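## Task

Scene 1: take the yellow sponge from the low shelf and set it on the bench top so that the whole sponge lies between the bench's row of cartons and the wall. The cartons must stay where they were, neither moved nor rotated. The robot must not tip over or finish leaning. The result only counts if the sponge stays put without the robot holding it.

## Robot and tools

ROBOT. A single-arm Hello Robot Stretch 4, about 1.6 m tall. It has an omni-wheel base (rim within 0.23 m of the base origin), a lift that slides up a mast, one telescoping arm that reaches forward, a three-joint wrist (yaw, pitch, roll) and a two-finger gripper. Cameras: head_camera (top of mast, looking ahead and down; turn the base to aim it), head_left_camera and head_right_camera (fisheyes beside it, looking more steeply down, showing the base and arm), and wrist_camera (behind the fingers, looking along them, fingertips near the bottom of the picture).

FRAMES. Base frame: origin on the floor beneath the base centre, x forward, y left, z up, all in metres. hand_pose is reported in this frame and marks the point between the fingers 0.015 m back from the tips; with all wrist joints at 0 its axes line up with the base frame. The printed hand position may be somewhat wrong. The odometry frame is where the base frame was when the scene began.

execute_actions. Argument "actions" is a list holding one action or none (an empty list only reports state and pictures). Optional "cameras" picks which images come back: any of head_camera, head_left_camera, head_right_camera, wrist_camera, or "all" (default); [] means none. One action may contain:
- "base": exactly one key, each a relative move from where the base last reported itself: translate_m (metres, forward positive, -2 to 2), strafe_m (metres sideways, left positive, -2 to 2), rotate_rad (radians, counter-clockwise/left positive, -3.2 to 3.2).
- "joints": an object of absolute targets by name, not offsets: lift_m 0 to 1.2 m; arm_m 0 to 0.55 m extension; wrist_yaw_rad -1.134 to 4.276 (0 straight ahead, positive turns left, 3.14 tucked back, above 3.4 the arm may block it); wrist_pitch_rad -1.117 to 4.259 (0 level, 1.57 pointing down); wrist_roll_rad -1.117 to 4.259 (0 fingers side by side at equal height, positive rolls clockwise when viewed from behind); gripper_m 0 to 0.08 m finger gap. A joint target past its range is clipped and the result says so; any other bad value or unknown key rejects the whole call.
- "pace": "slow", "default", "fast" or "max" (base up to 0.1/0.3/0.4/0.6 m/s and 1/2/3/4 rad/s; slower when the lift is above 0.2).
- "contact_limits": {"arm_m": 0 to 0.75}, how hard the arm may push before halting; default 0.5.
- or, alone, "end_of_arm": "enable_torque" to revive wrist or gripper motors that shut off.
Motions in one action begin together. Anything you omit may keep pushing toward its previous target. Each action lasts at most 15 s. Unfolding the wrist at scene start: send lift_m 0.4 with wrist_yaw_rad 0 together.

wait: {"seconds": 0 to 10}; commands nothing, returns state and images. zoom_image: {"camera", "region": [x0, y0, x1, y1]} in pixels of that camera's latest full image, top-left origin, at most 504 by 504. read_manual only gives licence text. finished_scene: {"scene": 1 or 2} ends that scene for good and reports success; the goal must hold afterwards.

RESULTS. joint_positions (the done tolerances are about 0.004 m for lift and arm, 0.02 rad for yaw and roll, 0.05 rad for pitch, 0.002 m for gripper). base_status and joint_status: "done"; "off_target" (stopped short, may still push); "contact_stop_at_<key>" (hit something; that part may go slack, a lift can sink under load, a base can roll); "limit_stop_at_<name>", including own_body (self-collision, likely when pitched up below -0.2 with roll below -0.4 or above 4) and tilt (leaning over 6 degrees, lift, arm and wheels go slack); "torque_fault" (a wrist or gripper motor went limp, needs enable_torque). After a stop, later tool calls in the same reply are skipped. on_its_own lists unrequested behaviour; "held at" is the target held. lidar_m: 12 ranges in metres, 30-degree sectors counter-clockwise from straight ahead (4th left, 7th rear, 10th right); "-" means nothing seen or closer than 0.25 m; it sees table tops from about 0.15 m up. wrist_depth_mm: 7x7 grid of median depths, 100 to 2000 mm. base_odometry counts wheel turns, so slips register as travel; if turned_by_wheels and turned_by_imu differ by more than about 0.1 rad, heading has drifted by that difference. base_tilt is in degrees. motor_effort is percent of maximum with the action's peak in brackets; wheel efforts positive mean turning right.

GRIPPING. Command a gap smaller than the object to squeeze; the gripper stops a little beyond first contact. While holding, gripper_m reads above the command and status reads "off_target"; "done" usually means empty, though light or thin grips may read done. Gripper effort held beyond about 50 from zero causes a torque fault and may drop the item.

AVOID. Dropping, slamming or hard pushes; nudging the cartons; pressing the gripper into things with base or arm moves (wrist faults); driving or turning with over 1 kg held and arm_m above 0.2, especially at fast paces; strong pushes or pulls with a raised gripper; releasing anything where it could roll or fall. Loose objects may occasionally be bumped by outside forces, so check before finishing. Calibration data for the cameras is given in OpenCV form with small per-scene errors.

Each tool is called after "Call:" as name(argument=value, ...) on one line, values as JSON.

## Session

Call:
execute_actions(actions=[])

Scene clock: 0.00 s.
base_odometry: x=+0.000 y=+0.000 heading=+0.000 (m, m, rad; odometry frame)
turned_by_wheels: +0.000 (rad since the last result)
turned_by_imu: +0.000 (rad since the last result)
base_tilt: forward=+0.2 right=+0.4 (deg)
lidar_m: 1.64 1.82 1.45 1.97 1.66 0.74 0.85 1.50 2.54 1.67 1.42 1.40
base_status: not commanded
joint_positions: lift_m=+0.250 arm_m=+0.001 wrist_yaw_rad=+3.073 wrist_pitch_rad=-0.007 wrist_roll_rad=+0.000 gripper_m=+0.040
joint_status: not commanded
motor_effort: lift_m=+22 arm_m=+0 wrist_yaw_rad=+0 wrist_pitch_rad=-6 wrist_roll_rad=+0 gripper_m=+2 wheel_0=+0 wheel_1=-1 wheel_2=+0 (%)
hand_pose: x=-0.0340 y=+0.1019 z=+0.4301 quat_wxyz=(+0.034, +0.003, +0.000, +0.999) (m; base frame)
wrist_depth_mm: 140 143 - - 904 809 1308 / - 143 1308 1336 1397 1205 1397 / 106 140 248 - 1863 1499 1397 / 113 142 - - 1921 1499 1397 / 141 - 1537 1464 1336 1060 1397 / 1808 1618 1255 1042 809 759 1366 / 1160 1182 108 1025 111 - 1008
pictures: head_camera, head_left_camera, head_right_camera, wrist_camera
Images, in order (width x height): head_camera 420x560, head_left_camera 420x672, head_right_camera 420x672, wrist_camera 616x392.

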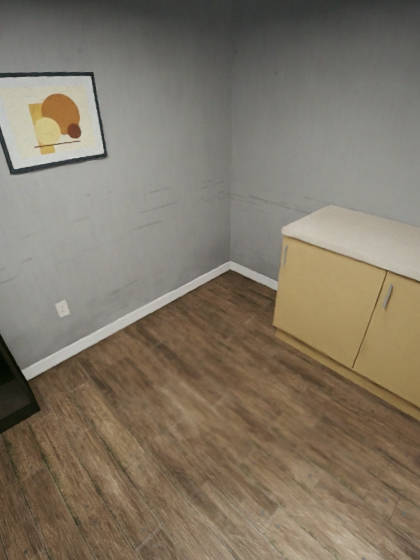

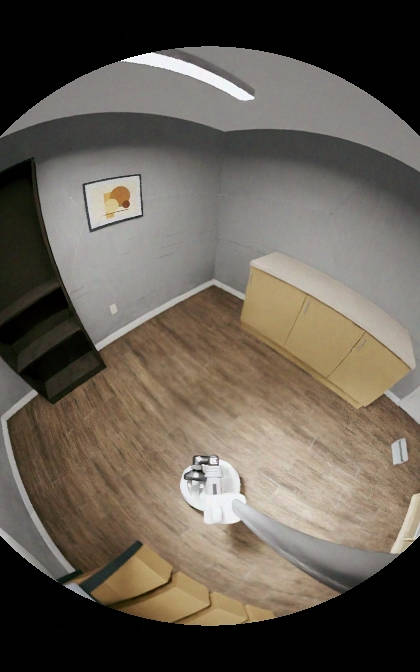

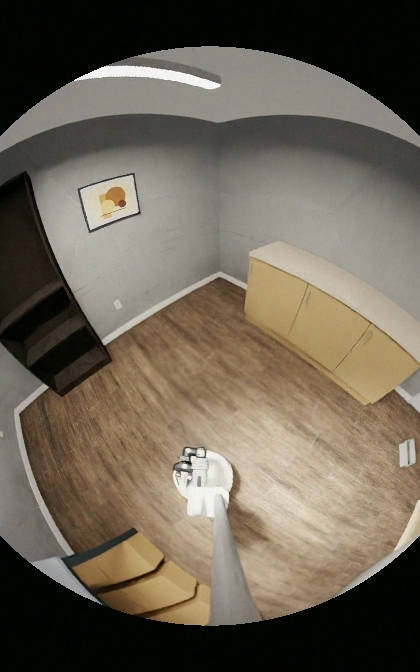

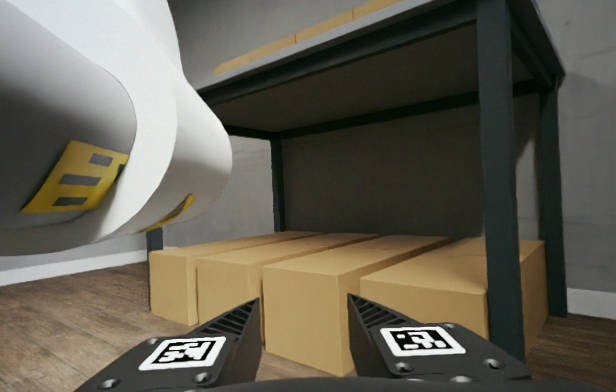

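Call:
execute_actions(actions=[{"base":{"rotate_rad":-2.4},"joints":{"lift_m":0.4,"wrist_yaw_rad":0},"pace":"fast"}])

Scene clock: 2.47 s.
base_odometry: x=+0.000 y=+0.000 heading=-2.400 (m, m, rad; odometry frame)
turned_by_wheels: -2.400 (rad since the last result)
turned_by_imu: -2.398 (rad since the last result)
base_tilt: forward=+0.1 right=+0.3 (deg)
lidar_m: 2.51 2.12 1.53 1.40 1.44 1.93 1.48 1.57 1.84 0.73 0.72 1.03
base_status: done
joint_positions: lift_m=+0.400 arm_m=+0.001 wrist_yaw_rad=+0.000 wrist_pitch_rad=-0.007 wrist_roll_rad=+0.000 gripper_m=+0.040
joint_status: all done
motor_effort: lift_m=+22(26) arm_m=+0(0) wrist_yaw_rad=-2(8) wrist_pitch_rad=-7(6) wrist_roll_rad=-1(1) gripper_m=+1(1) wheel_0=+1(9) wheel_1=+0(11) wheel_2=+0(10) (%)
hand_pose: x=+0.3849 y=-0.0873 z=+0.5796 quat_wxyz=(+1.000, +0.000, -0.003, +0.000) (m; base frame)
wrist_depth_mm: - - - - - - 1983 / - - - - - - 931 / - - - - - - 1983 / - - - - - - - / - - - - - - - / - - - - 1808 1255 1098 / 1537 1464 108 1430 111 - 866
pictures: head_camera, head_left_camera, head_right_camera, wrist_camera
camera_calibration (this result's frames):
wrist_camera: T_world_to_cam=[[-0.0300995, -0.999021, -0.0324311, -0.0581759], [0.018623, 0.0318796, -0.999318, 0.638851], [0.999373, -0.0306829, 0.0176452, -0.24266], [0, 0, 0, 1]] pos_world=[0.228859, -0.0859308, 0.64081]
Images, in order (width x height): head_camera 420x560, head_left_camera 420x672, head_right_camera 420x672, wrist_camera 616x392.

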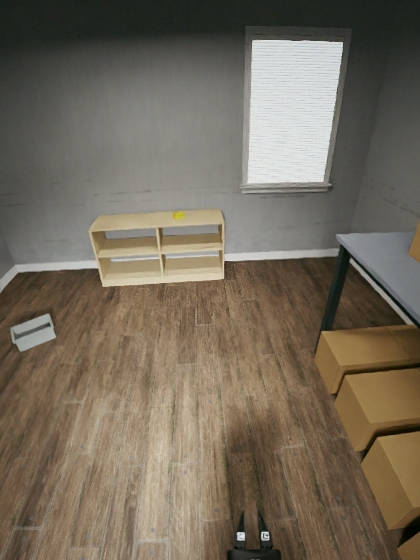

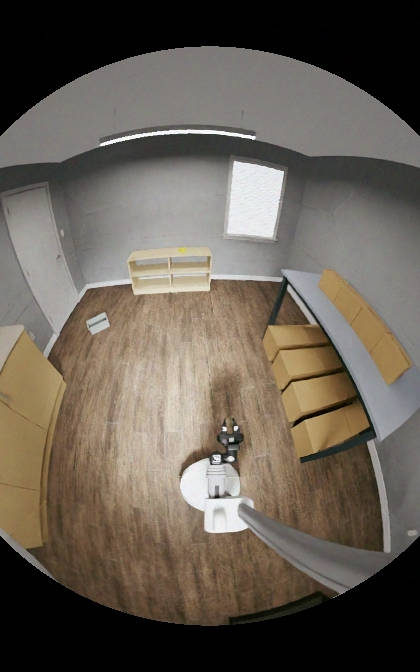

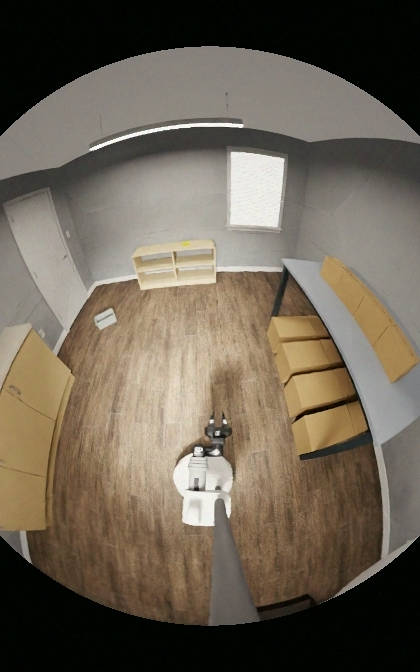

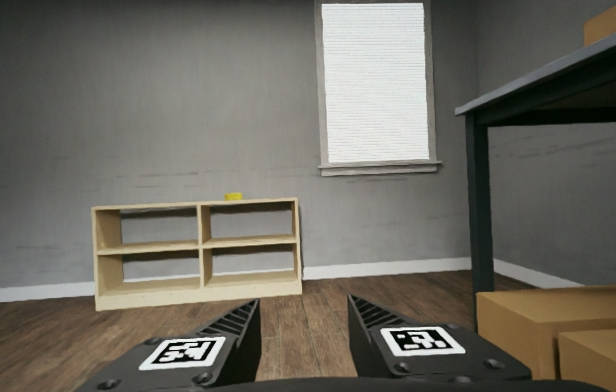

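Call:
zoom_image(camera="head_right_camera", region=[240, 220, 420, 480])

Call:
zoom_image(camera="head_camera", region=[80, 190, 240, 300])

Region (240, 220, 420, 480) of head_right_camera's 420x672 image, scaled by 1.938, with more detail than that image has; it fills the left 349 columns of this view, and the rest is white.

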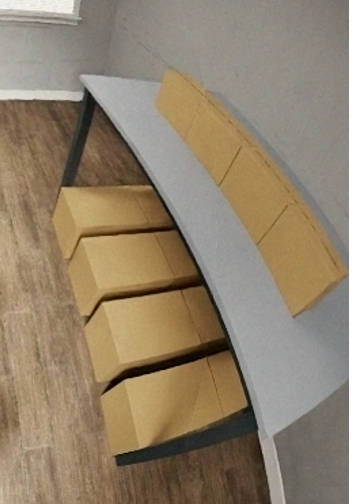

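Region (80, 190, 240, 300) of head_camera's 420x560 image, scaled by 3.150, with more detail than that image has; it fills the top 346 rows of this view, and the rest is white.

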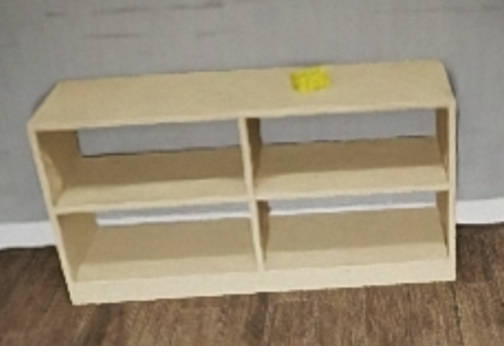

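Call:
execute_actions(actions=[{"base":{"rotate_rad":0.19},"pace":"fast"}], cameras=[])

Call:
execute_actions(actions=[{"base":{"translate_m":2.0},"joints":{"lift_m":0.85,"wrist_pitch_rad":0.9,"gripper_m":0.08},"pace":"max"}])

Scene clock: 4.80 s.
base_odometry: x=+0.000 y=+0.000 heading=-2.210 (m, m, rad; odometry frame)
turned_by_wheels: +0.190 (rad since the last result)
turned_by_imu: +0.191 (rad since the last result)
base_tilt: forward=+0.2 right=+0.3 (deg)
lidar_m: 2.50 2.11 1.43 1.41 1.58 1.84 1.48 1.66 1.71 0.75 0.83 1.22
base_status: done
joint_positions: lift_m=+0.400 arm_m=+0.001 wrist_yaw_rad=+0.000 wrist_pitch_rad=-0.007 wrist_roll_rad=+0.000 gripper_m=+0.040
joint_status: not commanded
motor_effort: lift_m=+23(23) arm_m=-1(0) wrist_yaw_rad=+1(0) wrist_pitch_rad=-7(7) wrist_roll_rad=+1(0) gripper_m=+1(1) wheel_0=+0(5) wheel_1=+1(7) wheel_2=+0(9) (%)
hand_pose: x=+0.3848 y=-0.0874 z=+0.5796 quat_wxyz=(+1.000, +0.000, -0.003, +0.000) (m; base frame)
wrist_depth_mm: - - - - - - - / - - - - - - - / - - - - - - - / - - - - - - - / - - - - - - - / - - - - 1756 1983 1708 / 1499 1464 109 1464 111 - 1308
pictures: none
No camera images: the call's "cameras" was empty. Leave "cameras" out to get every camera's image.

Scene clock: 10.00 s.
base_odometry: x=-1.193 y=-1.605 heading=-2.210 (m, m, rad; odometry frame)
turned_by_wheels: +0.000 (rad since the last result)
turned_by_imu: -0.003 (rad since the last result)
base_tilt: forward=+0.2 right=+0.3 (deg)
lidar_m: 0.49 0.55 0.83 1.04 1.64 1.97 3.85 1.28 1.13 1.86 0.71 0.53
base_status: done
joint_positions: lift_m=+0.850 arm_m=+0.001 wrist_yaw_rad=+0.000 wrist_pitch_rad=+0.902 wrist_roll_rad=+0.000 gripper_m=+0.080
joint_status: all done
motor_effort: lift_m=+22(26) arm_m=+0(1) wrist_yaw_rad=+1(1) wrist_pitch_rad=-3(4) wrist_roll_rad=-2(3) gripper_m=+3(2) wheel_0=+1(8) wheel_1=+0(6) wheel_2=+2(16) (%)
hand_pose: x=+0.3041 y=-0.0874 z=+0.8614 quat_wxyz=(+0.900, +0.000, +0.436, +0.000) (m; base frame)
wrist_depth_mm: 723 723 699 699 683 661 661 / 683 676 683 668 668 654 732 / 585 585 585 554 574 580 580 / 521 521 512 512 508 508 508 / 759 778 732 759 732 732 585 / 960 960 715 931 707 699 1042 / 991 110 946 946 891 - -
pictures: head_camera, head_left_camera, head_right_camera, wrist_camera
camera_calibration (this result's frames):
wrist_camera: T_world_to_cam=[[-0.0445211, -0.999, 0.00418551, -0.0787448], [-0.776575, 0.0319724, -0.629213, 0.844966], [0.628449, -0.0312636, -0.777222, 0.630495], [0, 0, 0, 1]] pos_world=[0.25644, -0.0859701, 1.02203]
Images, in order (width x height): head_camera 420x560, head_left_camera 420x672, head_right_camera 420x672, wrist_camera 616x392.

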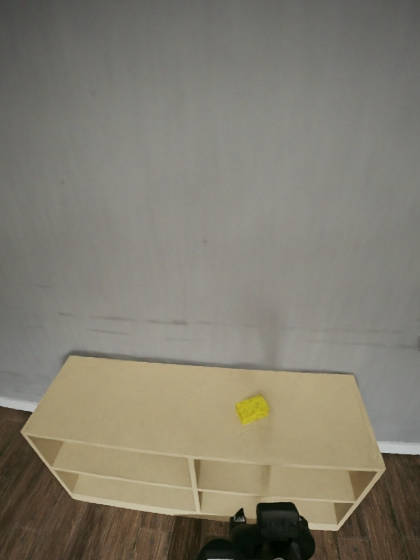

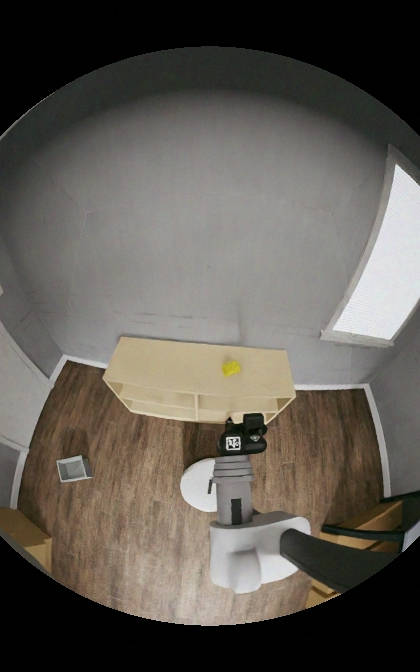

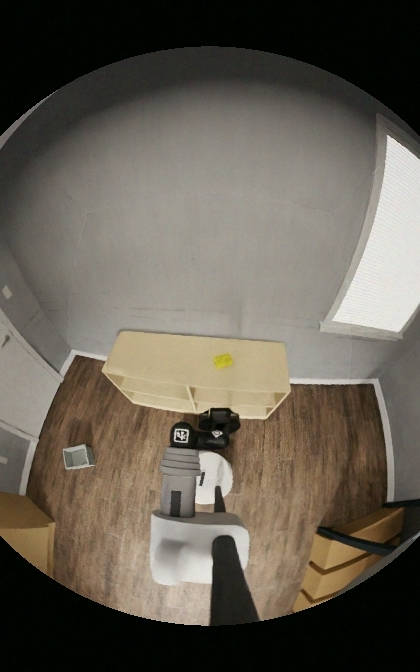

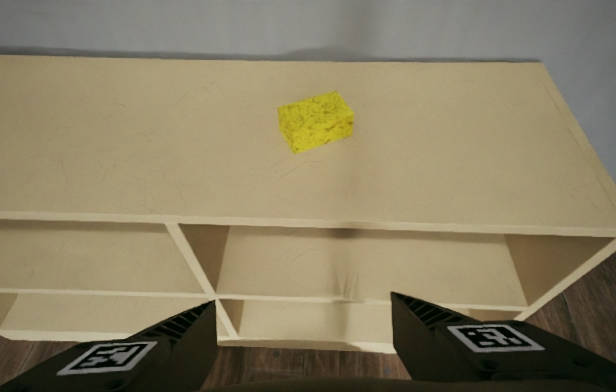

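Call:
zoom_image(camera="wrist_camera", region=[250, 70, 390, 170])

Call:
zoom_image(camera="head_camera", region=[220, 380, 290, 440])

Region (250, 70, 390, 170) of wrist_camera's 616x392 image, scaled by 3.600; it fills the top 360 rows of this view, and the rest is white.

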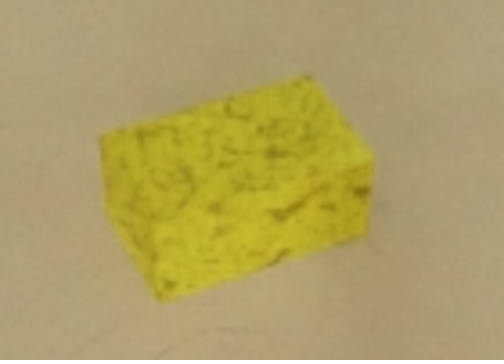

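Region (220, 380, 290, 440) of head_camera's 420x560 image, scaled by 7.200, with more detail than that image has; it fills the top 432 rows of this view, and the rest is white.

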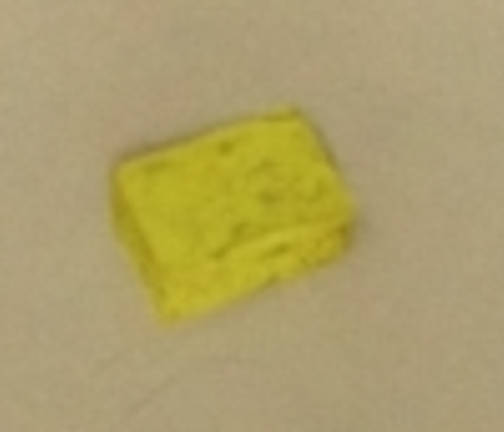

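Call:
execute_actions(actions=[{"base":{"translate_m":0.18},"joints":{"lift_m":0.8,"arm_m":0.345,"wrist_pitch_rad":1.57,"wrist_roll_rad":1.19},"pace":"fast"}], cameras=["head_camera","head_right_camera","wrist_camera"])

Scene clock: 13.20 s.
base_odometry: x=-1.300 y=-1.750 heading=-2.209 (m, m, rad; odometry frame)
turned_by_wheels: +0.000 (rad since the last result)
turned_by_imu: +0.001 (rad since the last result)
base_tilt: forward=+0.1 right=+0.4 (deg)
lidar_m: 0.33 0.37 0.56 1.02 1.13 1.93 4.04 1.30 1.22 1.88 0.44 0.35
base_status: done
joint_positions: lift_m=+0.800 arm_m=+0.344 wrist_yaw_rad=+0.000 wrist_pitch_rad=+1.570 wrist_roll_rad=+1.189 gripper_m=+0.080
joint_status: all done
motor_effort: lift_m=+19(21) arm_m=+8(12) wrist_yaw_rad=-2(3) wrist_pitch_rad=+2(3) wrist_roll_rad=+1(4) gripper_m=+3(3) wheel_0=+1(8) wheel_1=+1(7) wheel_2=+2(13) (%)
hand_pose: x=+0.5147 y=-0.0874 z=+0.7657 quat_wxyz=(+0.586, +0.396, +0.585, -0.396) (m; base frame)
wrist_depth_mm: 252 303 304 304 307 310 310 / 273 301 304 307 307 309 312 / 297 301 304 307 309 307 312 / 300 301 304 262 309 312 946 / 301 303 306 262 307 309 946 / 303 303 303 264 307 309 715 / 301 110 307 306 307 - -
pictures: head_camera, head_right_camera, wrist_camera
camera_calibration (this result's frames):
wrist_camera: T_world_to_cam=[[-0.939093, -0.342372, 0.0297577, 0.4293], [-0.342837, 0.939317, -0.0121008, 0.331896], [-0.023809, -0.0215658, -0.999484, 0.930538], [0, 0, 0, 1]] pos_world=[0.539094, -0.144708, 0.921299]
Images, in order (width x height): head_camera 420x560, head_right_camera 420x672, wrist_camera 616x392.

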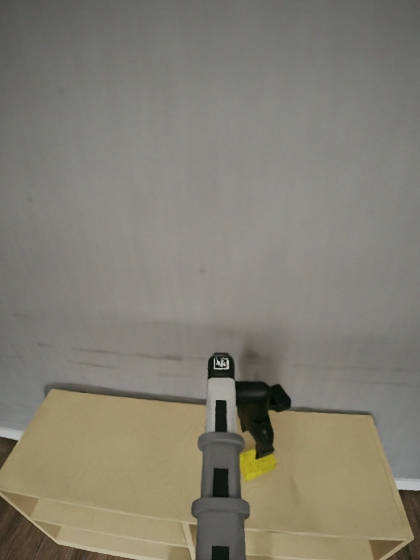

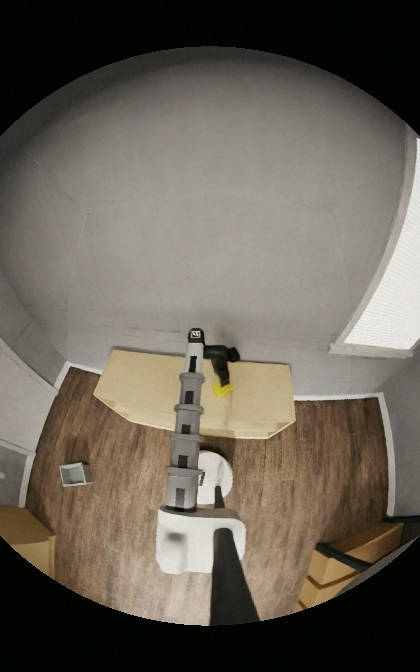

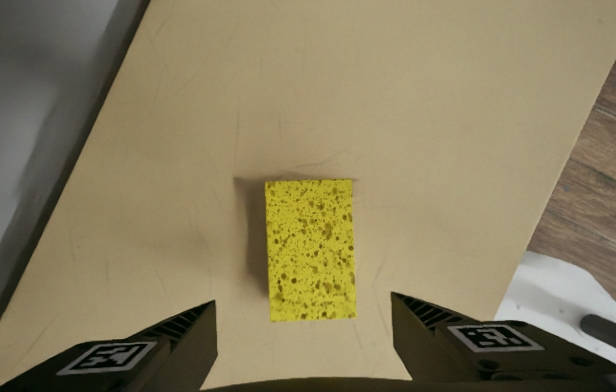

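Call:
execute_actions(actions=[{"base":{"strafe_m":-0.026},"joints":{"lift_m":0.73},"pace":"fast"}], cameras=["wrist_camera"])

Scene clock: 14.87 s.
base_odometry: x=-1.321 y=-1.735 heading=-2.209 (m, m, rad; odometry frame)
turned_by_wheels: +0.000 (rad since the last result)
turned_by_imu: +0.000 (rad since the last result)
base_tilt: forward=+0.1 right=+0.3 (deg)
lidar_m: 0.33 0.36 0.52 1.03 1.06 1.96 4.08 1.26 1.18 1.86 0.46 0.35
base_status: done
joint_positions: lift_m=+0.730 arm_m=+0.344 wrist_yaw_rad=+0.000 wrist_pitch_rad=+1.570 wrist_roll_rad=+1.189 gripper_m=+0.080
joint_status: all done
motor_effort: lift_m=+19(19) arm_m=+8(8) wrist_yaw_rad=+0(3) wrist_pitch_rad=-1(1) wrist_roll_rad=+2(2) gripper_m=+4(2) wheel_0=-2(9) wheel_1=+1(8) wheel_2=+0(0) (%)
hand_pose: x=+0.5147 y=-0.0874 z=+0.6957 quat_wxyz=(+0.586, +0.396, +0.585, -0.396) (m; base frame)
wrist_depth_mm: 235 233 233 236 237 239 240 / 232 233 234 236 237 238 241 / 231 233 234 236 237 239 240 / 232 232 235 236 237 240 241 / 231 234 235 191 236 240 241 / 233 233 191 191 238 239 241 / 233 110 190 191 192 - -
pictures: wrist_camera
camera_calibration (this result's frames):
wrist_camera: T_world_to_cam=[[-0.939127, -0.342276, 0.0298078, 0.431372], [-0.342742, 0.939352, -0.0120825, 0.33099], [-0.0238645, -0.0215634, -0.999483, 0.860626], [0, 0, 0, 1]] pos_world=[0.539095, -0.14471, 0.851322]
Images, in order (width x height): wrist_camera 616x392.

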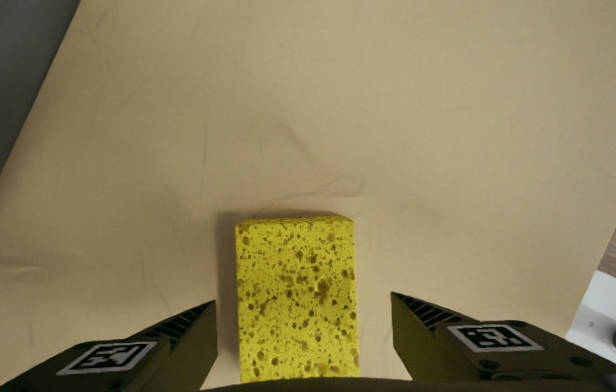

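Call:
execute_actions(actions=[{"joints":{"lift_m":0.676},"pace":"fast"}], cameras=[])

Call:
execute_actions(actions=[{"joints":{"gripper_m":0.045}}], cameras=["wrist_camera"])

Scene clock: 16.00 s.
base_odometry: x=-1.321 y=-1.735 heading=-2.209 (m, m, rad; odometry frame)
turned_by_wheels: +0.000 (rad since the last result)
turned_by_imu: +0.000 (rad since the last result)
base_tilt: forward=+0.1 right=+0.3 (deg)
lidar_m: 0.34 0.37 0.52 1.04 1.03 1.98 4.07 1.25 1.21 1.86 0.45 0.35
base_status: not commanded
joint_positions: lift_m=+0.676 arm_m=+0.344 wrist_yaw_rad=+0.000 wrist_pitch_rad=+1.570 wrist_roll_rad=+1.189 gripper_m=+0.080
joint_status: all done
motor_effort: lift_m=+19(19) arm_m=+8(8) wrist_yaw_rad=+0(1) wrist_pitch_rad=+1(0) wrist_roll_rad=+0(0) gripper_m=+2(2) wheel_0=-2(2) wheel_1=+1(1) wheel_2=+0(0) (%)
hand_pose: x=+0.5147 y=-0.0874 z=+0.6417 quat_wxyz=(+0.586, +0.396, +0.585, -0.396) (m; base frame)
wrist_depth_mm: 179 179 181 181 183 185 185 / 178 179 180 181 183 185 185 / 179 179 180 181 183 185 185 / 179 180 181 181 183 183 185 / 178 180 161 137 182 185 185 / 178 179 136 137 144 185 186 / 179 110 136 137 138 - -
pictures: none
No camera images: the call's "cameras" was empty. Leave "cameras" out to get every camera's image.

Scene clock: 17.00 s.
base_odometry: x=-1.321 y=-1.735 heading=-2.209 (m, m, rad; odometry frame)
turned_by_wheels: +0.000 (rad since the last result)
turned_by_imu: +0.000 (rad since the last result)
base_tilt: forward=+0.1 right=+0.3 (deg)
lidar_m: 0.33 0.36 0.51 1.05 1.01 1.98 4.07 1.25 1.22 1.87 0.48 0.34
base_status: not commanded
joint_positions: lift_m=+0.676 arm_m=+0.344 wrist_yaw_rad=+0.000 wrist_pitch_rad=+1.570 wrist_roll_rad=+1.189 gripper_m=+0.059
joint_status: gripper_m off_target (ended at +0.059, target +0.045)
on_its_own: gripper_m is held at +0.054, not at your +0.045, by its contact guard: the fingers met something
motor_effort: lift_m=+19(19) arm_m=+8(8) wrist_yaw_rad=-1(0) wrist_pitch_rad=+1(1) wrist_roll_rad=+1(3) gripper_m=-35(34) wheel_0=-2(2) wheel_1=+1(1) wheel_2=+0(0) (%)
hand_pose: x=+0.5147 y=-0.0874 z=+0.6417 quat_wxyz=(+0.586, +0.396, +0.585, -0.396) (m; base frame)
wrist_depth_mm: 178 180 180 181 182 184 184 / 178 180 180 182 182 185 186 / 179 179 180 182 183 184 185 / 178 180 181 182 183 185 185 / 178 179 160 137 183 185 186 / 179 180 137 138 138 183 186 / 178 107 131 137 138 - -
pictures: wrist_camera
camera_calibration (this result's frames):
wrist_camera: T_world_to_cam=[[-0.939129, -0.342269, 0.0298153, 0.432978], [-0.342735, 0.939355, -0.0120797, 0.330333], [-0.0238727, -0.0215632, -0.999482, 0.806649], [0, 0, 0, 1]] pos_world=[0.539096, -0.14471, 0.797313]
Images, in order (width x height): wrist_camera 616x392.

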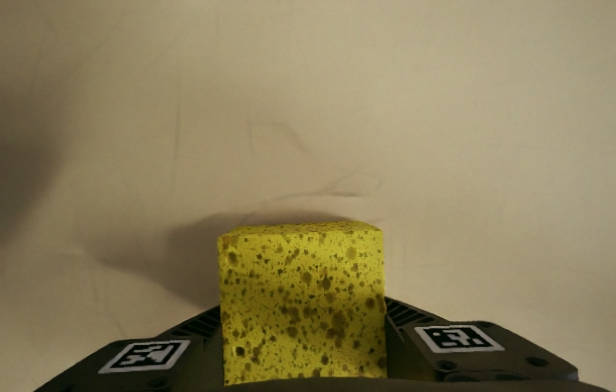

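Call:
execute_actions(actions=[{"base":{"translate_m":-0.3},"joints":{"lift_m":0.72,"arm_m":0.05},"pace":"default"}], cameras=[])

Call:
execute_actions(actions=[{"base":{"rotate_rad":-3.1},"joints":{"wrist_roll_rad":0},"pace":"fast"}])

Scene clock: 20.20 s.
base_odometry: x=-1.142 y=-1.494 heading=-2.210 (m, m, rad; odometry frame)
turned_by_wheels: +0.000 (rad since the last result)
turned_by_imu: +0.002 (rad since the last result)
base_tilt: forward=+0.1 right=+0.3 (deg)
lidar_m: 0.60 0.69 0.99 0.99 1.59 2.00 3.70 1.22 1.03 1.83 1.30 0.63
base_status: done
joint_positions: lift_m=+0.720 arm_m=+0.051 wrist_yaw_rad=+0.000 wrist_pitch_rad=+1.570 wrist_roll_rad=+1.190 gripper_m=+0.059
joint_status: all done
on_its_own: gripper_m is held at +0.054, not at your +0.045, by its contact guard: the fingers met something
motor_effort: lift_m=+23(24) arm_m=-9(11) wrist_yaw_rad=+0(1) wrist_pitch_rad=+0(2) wrist_roll_rad=-1(1) gripper_m=-34(33) wheel_0=-1(6) wheel_1=-1(7) wheel_2=+1(9) (%)
hand_pose: x=+0.2225 y=-0.0874 z=+0.6854 quat_wxyz=(+0.586, +0.396, +0.585, -0.396) (m; base frame)
wrist_depth_mm: 500 741 831 842 842 866 854 / 759 759 831 831 854 854 842 / 741 831 831 842 831 854 878 / 741 820 831 842 854 854 854 / 741 842 160 137 627 640 866 / 809 831 136 137 138 569 866 / 820 107 131 138 138 - 362
pictures: none
No camera images: the call's "cameras" was empty. Leave "cameras" out to get every camera's image.

Scene clock: 22.77 s.
base_odometry: x=-1.142 y=-1.494 heading=+0.974 (m, m, rad; odometry frame)
turned_by_wheels: -3.100 (rad since the last result)
turned_by_imu: -3.098 (rad since the last result)
base_tilt: forward=+0.1 right=+0.4 (deg)
lidar_m: 3.39 1.17 0.99 1.81 1.26 0.63 0.62 0.70 1.72 0.98 1.59 2.05
base_status: done
joint_positions: lift_m=+0.720 arm_m=+0.051 wrist_yaw_rad=+0.000 wrist_pitch_rad=+1.570 wrist_roll_rad=+0.001 gripper_m=+0.059
joint_status: all done
on_its_own: gripper_m is held at +0.054, not at your +0.045, by its contact guard: the fingers met something
motor_effort: lift_m=+22(23) arm_m=-9(8) wrist_yaw_rad=-1(1) wrist_pitch_rad=+1(1) wrist_roll_rad=-1(4) gripper_m=-33(33) wheel_0=-1(8) wheel_1=+1(7) wheel_2=+0(10) (%)
hand_pose: x=+0.2226 y=-0.0874 z=+0.6855 quat_wxyz=(+0.707, +0.000, +0.707, +0.000) (m; base frame)
wrist_depth_mm: 831 831 842 831 842 831 854 / 809 831 820 831 842 842 831 / 820 831 831 831 831 842 842 / 842 820 842 854 842 831 842 / 831 842 160 137 831 842 842 / 854 854 136 137 138 842 854 / 842 107 131 137 138 - 842
pictures: head_camera, head_left_camera, head_right_camera, wrist_camera
camera_calibration (this result's frames):
wrist_camera: T_world_to_cam=[[-0.0324899, -0.998998, 0.0307935, -0.102536], [-0.999405, 0.0321145, -0.0126102, 0.297984], [0.0116086, -0.0311849, -0.999446, 0.834656], [0, 0, 0, 1]] pos_world=[0.284786, -0.0859743, 0.841109]
Images, in order (width x height): head_camera 420x560, head_left_camera 420x672, head_right_camera 420x672, wrist_camera 616x392.

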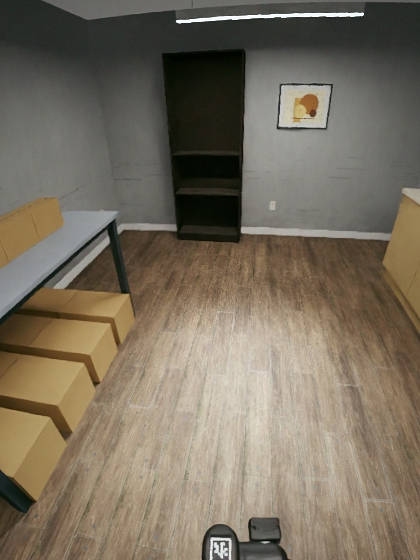

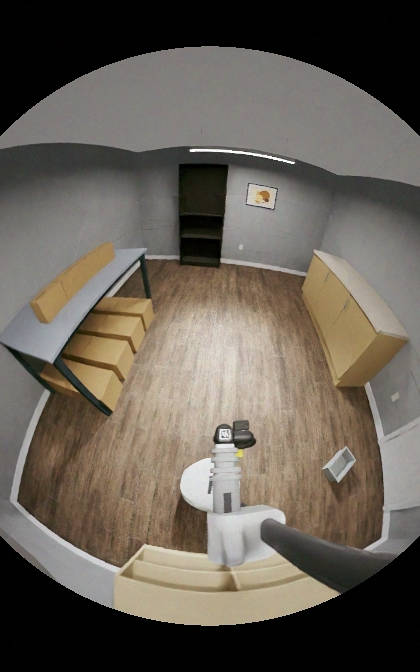

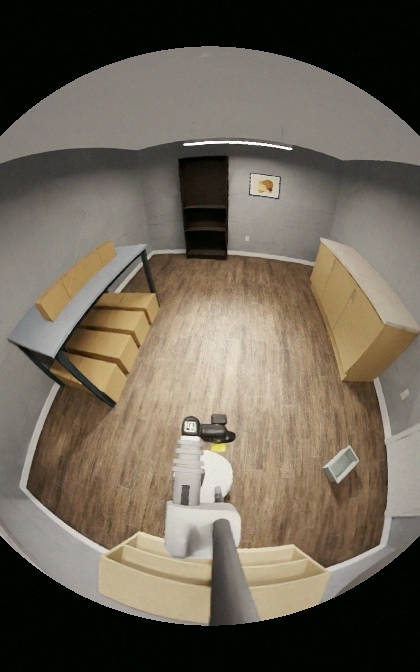

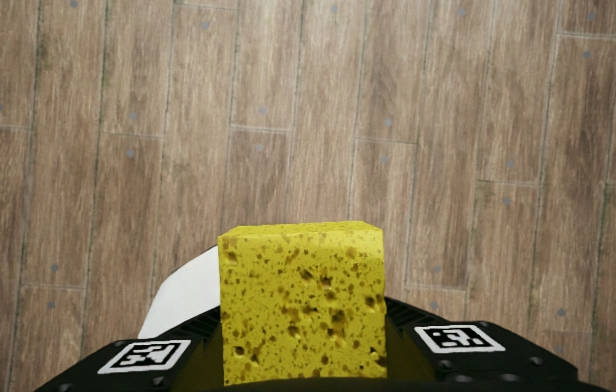

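Call:
execute_actions(actions=[{"base":{"strafe_m":1.48},"joints":{"lift_m":1.08},"pace":"max"}])

Scene clock: 27.70 s.
base_odometry: x=-2.366 y=-0.661 heading=+0.974 (m, m, rad; odometry frame)
turned_by_wheels: +0.000 (rad since the last result)
turned_by_imu: +0.003 (rad since the last result)
base_tilt: forward=+0.1 right=+0.3 (deg)
lidar_m: 0.52 0.49 0.35 0.34 0.39 0.61 0.80 0.90 1.16 2.58 0.71 0.52
base_status: done
joint_positions: lift_m=+1.080 arm_m=+0.051 wrist_yaw_rad=+0.000 wrist_pitch_rad=+1.570 wrist_roll_rad=+0.001 gripper_m=+0.059
joint_status: all done
on_its_own: gripper_m is held at +0.054, not at your +0.045, by its contact guard: the fingers met something
motor_effort: lift_m=+22(25) arm_m=-8(9) wrist_yaw_rad=+2(2) wrist_pitch_rad=-1(1) wrist_roll_rad=-3(2) gripper_m=-34(34) wheel_0=+2(11) wheel_1=-2(12) wheel_2=+0(0) (%)
hand_pose: x=+0.2224 y=-0.0874 z=+1.0454 quat_wxyz=(+0.707, +0.000, +0.707, +0.000) (m; base frame)
wrist_depth_mm: 615 798 917 931 931 946 654 / 627 917 1205 1160 1078 946 1255 / 634 946 1160 1182 1229 1182 1229 / 654 960 1182 1205 1205 1229 1229 / 647 991 160 137 1182 1205 1205 / 676 1025 136 137 138 1229 1229 / 654 107 131 137 138 - 1229
pictures: head_camera, head_left_camera, head_right_camera, wrist_camera
camera_calibration (this result's frames):
wrist_camera: T_world_to_cam=[[-0.0327817, -0.998988, 0.0308029, -0.11357], [-0.999399, 0.0324152, -0.0123235, 0.302087], [0.0113126, -0.0311884, -0.99945, 1.19449], [0, 0, 0, 1]] pos_world=[0.284669, -0.0859931, 1.20105]
Images, in order (width x height): head_camera 420x560, head_left_camera 420x672, head_right_camera 420x672, wrist_camera 616x392.

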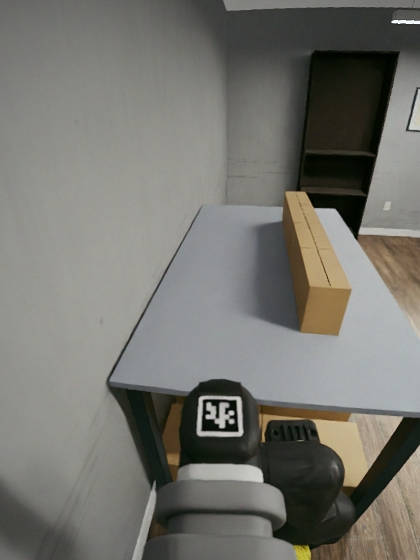

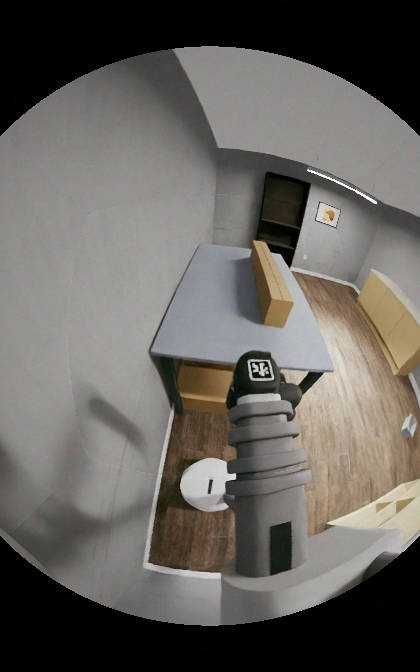

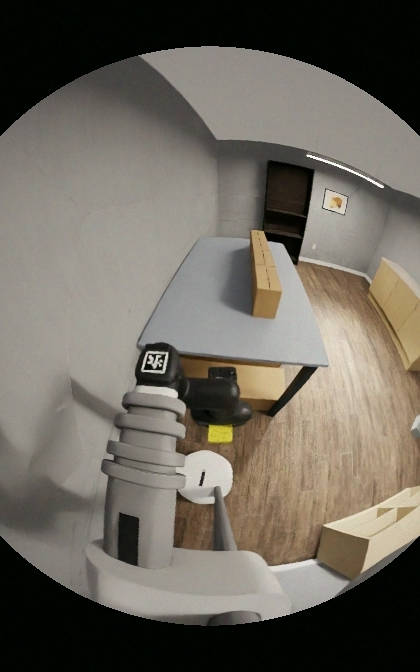

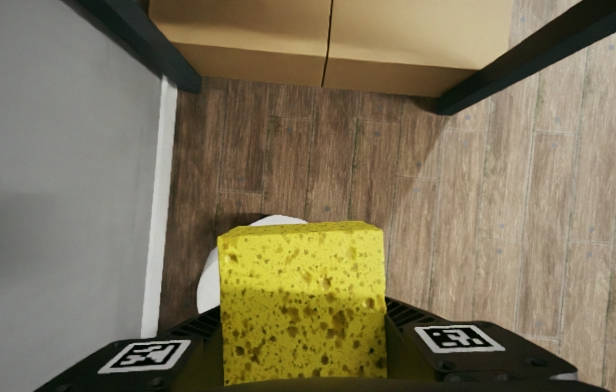

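Call:
execute_actions(actions=[{"base":{"translate_m":0.22},"joints":{"lift_m":1.06,"arm_m":0.5,"wrist_yaw_rad":1.5,"wrist_roll_rad":1.6},"pace":"fast"}], cameras=["head_camera","head_right_camera","wrist_camera"])

Scene clock: 30.40 s.
base_odometry: x=-2.242 y=-0.480 heading=+0.974 (m, m, rad; odometry frame)
turned_by_wheels: +0.000 (rad since the last result)
turned_by_imu: +0.000 (rad since the last result)
base_tilt: forward=+0.2 right=+0.4 (deg)
lidar_m: 0.30 0.33 0.33 0.31 0.36 0.54 1.00 1.13 1.33 2.71 0.42 0.31
base_status: done
joint_positions: lift_m=+1.060 arm_m=+0.499 wrist_yaw_rad=+1.500 wrist_pitch_rad=+1.570 wrist_roll_rad=+1.599 gripper_m=+0.059
joint_status: all done
on_its_own: gripper_m is held at +0.054, not at your +0.045, by its contact guard: the fingers met something
motor_effort: lift_m=+19(21) arm_m=+8(7) wrist_yaw_rad=+1(9) wrist_pitch_rad=+0(0) wrist_roll_rad=+2(7) gripper_m=-34(34) wheel_0=+1(6) wheel_1=+2(6) wheel_2=-1(11) (%)
hand_pose: x=+0.7567 y=-0.0061 z=+1.0257 quat_wxyz=(+0.706, +0.035, +0.706, -0.035) (m; base frame)
wrist_depth_mm: 256 259 259 260 262 264 265 / 255 257 257 260 262 263 266 / 256 258 260 260 264 264 266 / 257 258 258 260 262 263 265 / 255 258 160 137 262 264 266 / 256 258 136 138 138 265 265 / 256 107 131 137 138 - 266
pictures: head_camera, head_right_camera, wrist_camera
camera_calibration (this result's frames):
wrist_camera: T_world_to_cam=[[-0.131387, -0.990873, 0.0301326, 0.0611695], [-0.991302, 0.131089, -0.0116706, 0.82694], [0.00761403, -0.0314039, -0.999478, 1.17407], [0, 0, 0, 1]] pos_world=[0.818845, -0.0109209, 1.18127]
Images, in order (width x height): head_camera 420x560, head_right_camera 420x672, wrist_camera 616x392.

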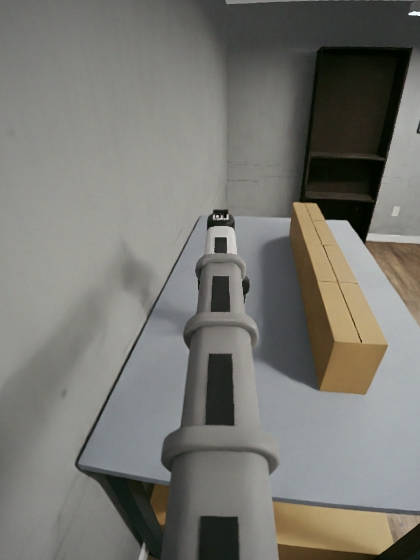

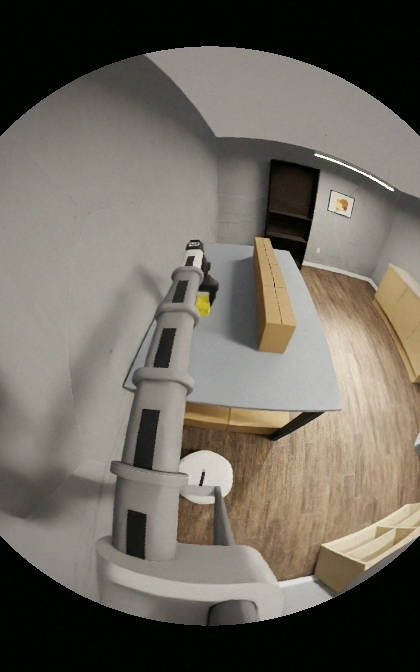

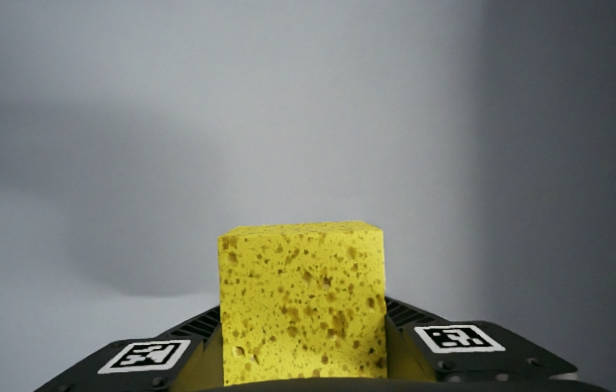

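Call:
execute_actions(actions=[{"joints":{"lift_m":0.985,"arm_m":0.53},"pace":"default"}], cameras=[])

Scene clock: 31.87 s.
base_odometry: x=-2.242 y=-0.480 heading=+0.974 (m, m, rad; odometry frame)
turned_by_wheels: +0.000 (rad since the last result)
turned_by_imu: +0.000 (rad since the last result)
base_tilt: forward=+0.1 right=+0.4 (deg)
lidar_m: 0.30 0.33 0.33 0.29 0.35 0.58 1.02 1.16 1.30 2.66 0.42 0.31
base_status: not commanded
joint_positions: lift_m=+0.985 arm_m=+0.529 wrist_yaw_rad=+1.500 wrist_pitch_rad=+1.570 wrist_roll_rad=+1.599 gripper_m=+0.059
joint_status: all done
on_its_own: gripper_m is held at +0.054, not at your +0.045, by its contact guard: the fingers met something
motor_effort: lift_m=+19(19) arm_m=+8(10) wrist_yaw_rad=+4(2) wrist_pitch_rad=+1(0) wrist_roll_rad=+2(3) gripper_m=-32(34) wheel_0=+1(0) wheel_1=+2(2) wheel_2=-1(1) (%)
hand_pose: x=+0.7866 y=-0.0061 z=+0.9507 quat_wxyz=(+0.706, +0.035, +0.706, -0.035) (m; base frame)
wrist_depth_mm: 182 183 184 184 186 188 189 / 182 183 184 186 187 189 189 / 182 183 184 185 187 189 189 / 183 183 185 185 187 188 188 / 182 183 160 137 188 187 189 / 183 184 136 137 138 188 189 / 183 107 131 137 138 - -
pictures: none
No camera images: the call's "cameras" was empty. Leave "cameras" out to get every camera's image.

Call:
execute_actions(actions=[{"joints":{"lift_m":0.982,"gripper_m":0.078}}], cameras=[])

Call:
execute_actions(actions=[{"joints":{"lift_m":1.05},"pace":"max"}], cameras=["head_right_camera","wrist_camera"])

Scene clock: 32.87 s.
base_odometry: x=-2.242 y=-0.480 heading=+0.974 (m, m, rad; odometry frame)
turned_by_wheels: +0.000 (rad since the last result)
turned_by_imu: +0.000 (rad since the last result)
base_tilt: forward=+0.1 right=+0.4 (deg)
lidar_m: 0.31 0.35 0.33 0.31 0.37 0.56 1.02 1.16 1.30 2.62 0.45 0.33
base_status: not commanded
joint_positions: lift_m=+0.982 arm_m=+0.529 wrist_yaw_rad=+1.500 wrist_pitch_rad=+1.570 wrist_roll_rad=+1.599 gripper_m=+0.078
joint_status: all done
motor_effort: lift_m=+19(18) arm_m=+8(9) wrist_yaw_rad=+0(2) wrist_pitch_rad=-1(1) wrist_roll_rad=+2(1) gripper_m=+3(32) wheel_0=+0(1) wheel_1=+2(2) wheel_2=-1(1) (%)
hand_pose: x=+0.7866 y=-0.0061 z=+0.9477 quat_wxyz=(+0.706, +0.035, +0.706, -0.035) (m; base frame)
wrist_depth_mm: 179 180 181 182 183 184 185 / 180 181 182 182 184 185 185 / 179 181 182 182 183 184 185 / 180 181 181 183 184 186 185 / 180 180 160 138 183 185 186 / 180 180 138 138 138 185 186 / 180 107 138 138 138 - -
pictures: none
No camera images: the call's "cameras" was empty. Leave "cameras" out to get every camera's image.

Scene clock: 33.67 s.
base_odometry: x=-2.242 y=-0.480 heading=+0.974 (m, m, rad; odometry frame)
turned_by_wheels: +0.000 (rad since the last result)
turned_by_imu: +0.000 (rad since the last result)
base_tilt: forward=+0.1 right=+0.3 (deg)
lidar_m: 0.27 0.32 0.34 0.32 0.34 0.56 1.01 1.16 1.27 2.65 0.38 0.31
base_status: not commanded
joint_positions: lift_m=+1.050 arm_m=+0.529 wrist_yaw_rad=+1.500 wrist_pitch_rad=+1.570 wrist_roll_rad=+1.599 gripper_m=+0.078
joint_status: all done
motor_effort: lift_m=+22(26) arm_m=+8(8) wrist_yaw_rad=+2(2) wrist_pitch_rad=+1(0) wrist_roll_rad=+2(1) gripper_m=+1(2) wheel_0=+0(1) wheel_1=+2(2) wheel_2=-1(1) (%)
hand_pose: x=+0.7866 y=-0.0061 z=+1.0155 quat_wxyz=(+0.706, +0.035, +0.706, -0.035) (m; base frame)
wrist_depth_mm: 246 246 249 250 252 253 255 / 247 246 248 250 250 252 256 / 246 249 250 250 251 254 254 / 246 249 249 251 252 254 256 / 247 248 250 206 252 254 255 / 247 248 249 206 252 255 255 / 247 108 205 206 183 - -
pictures: head_right_camera, wrist_camera
camera_calibration (this result's frames):
wrist_camera: T_world_to_cam=[[-0.131406, -0.990871, 0.0301326, 0.065429], [-0.991299, 0.131108, -0.0116706, 0.856513], [0.0076134, -0.031404, -0.999478, 1.16362], [0, 0, 0, 1]] pos_world=[0.848799, -0.0109221, 1.17103]
Images, in order (width x height): head_right_camera 420x672, wrist_camera 616x392.

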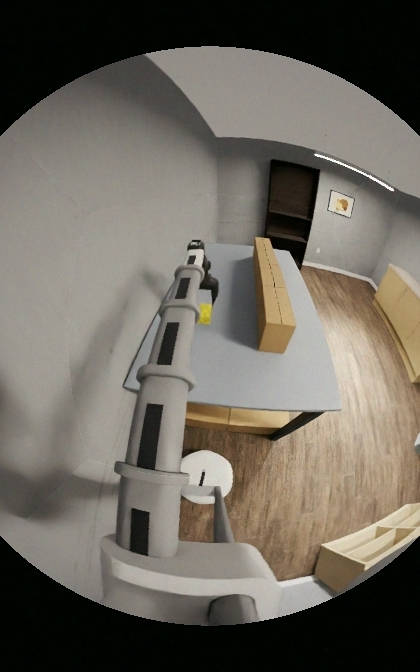

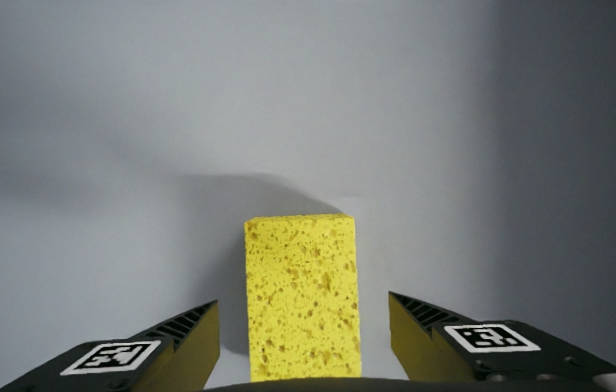

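Call:
finished_scene(scene=1)

The scene is finished: the task was done.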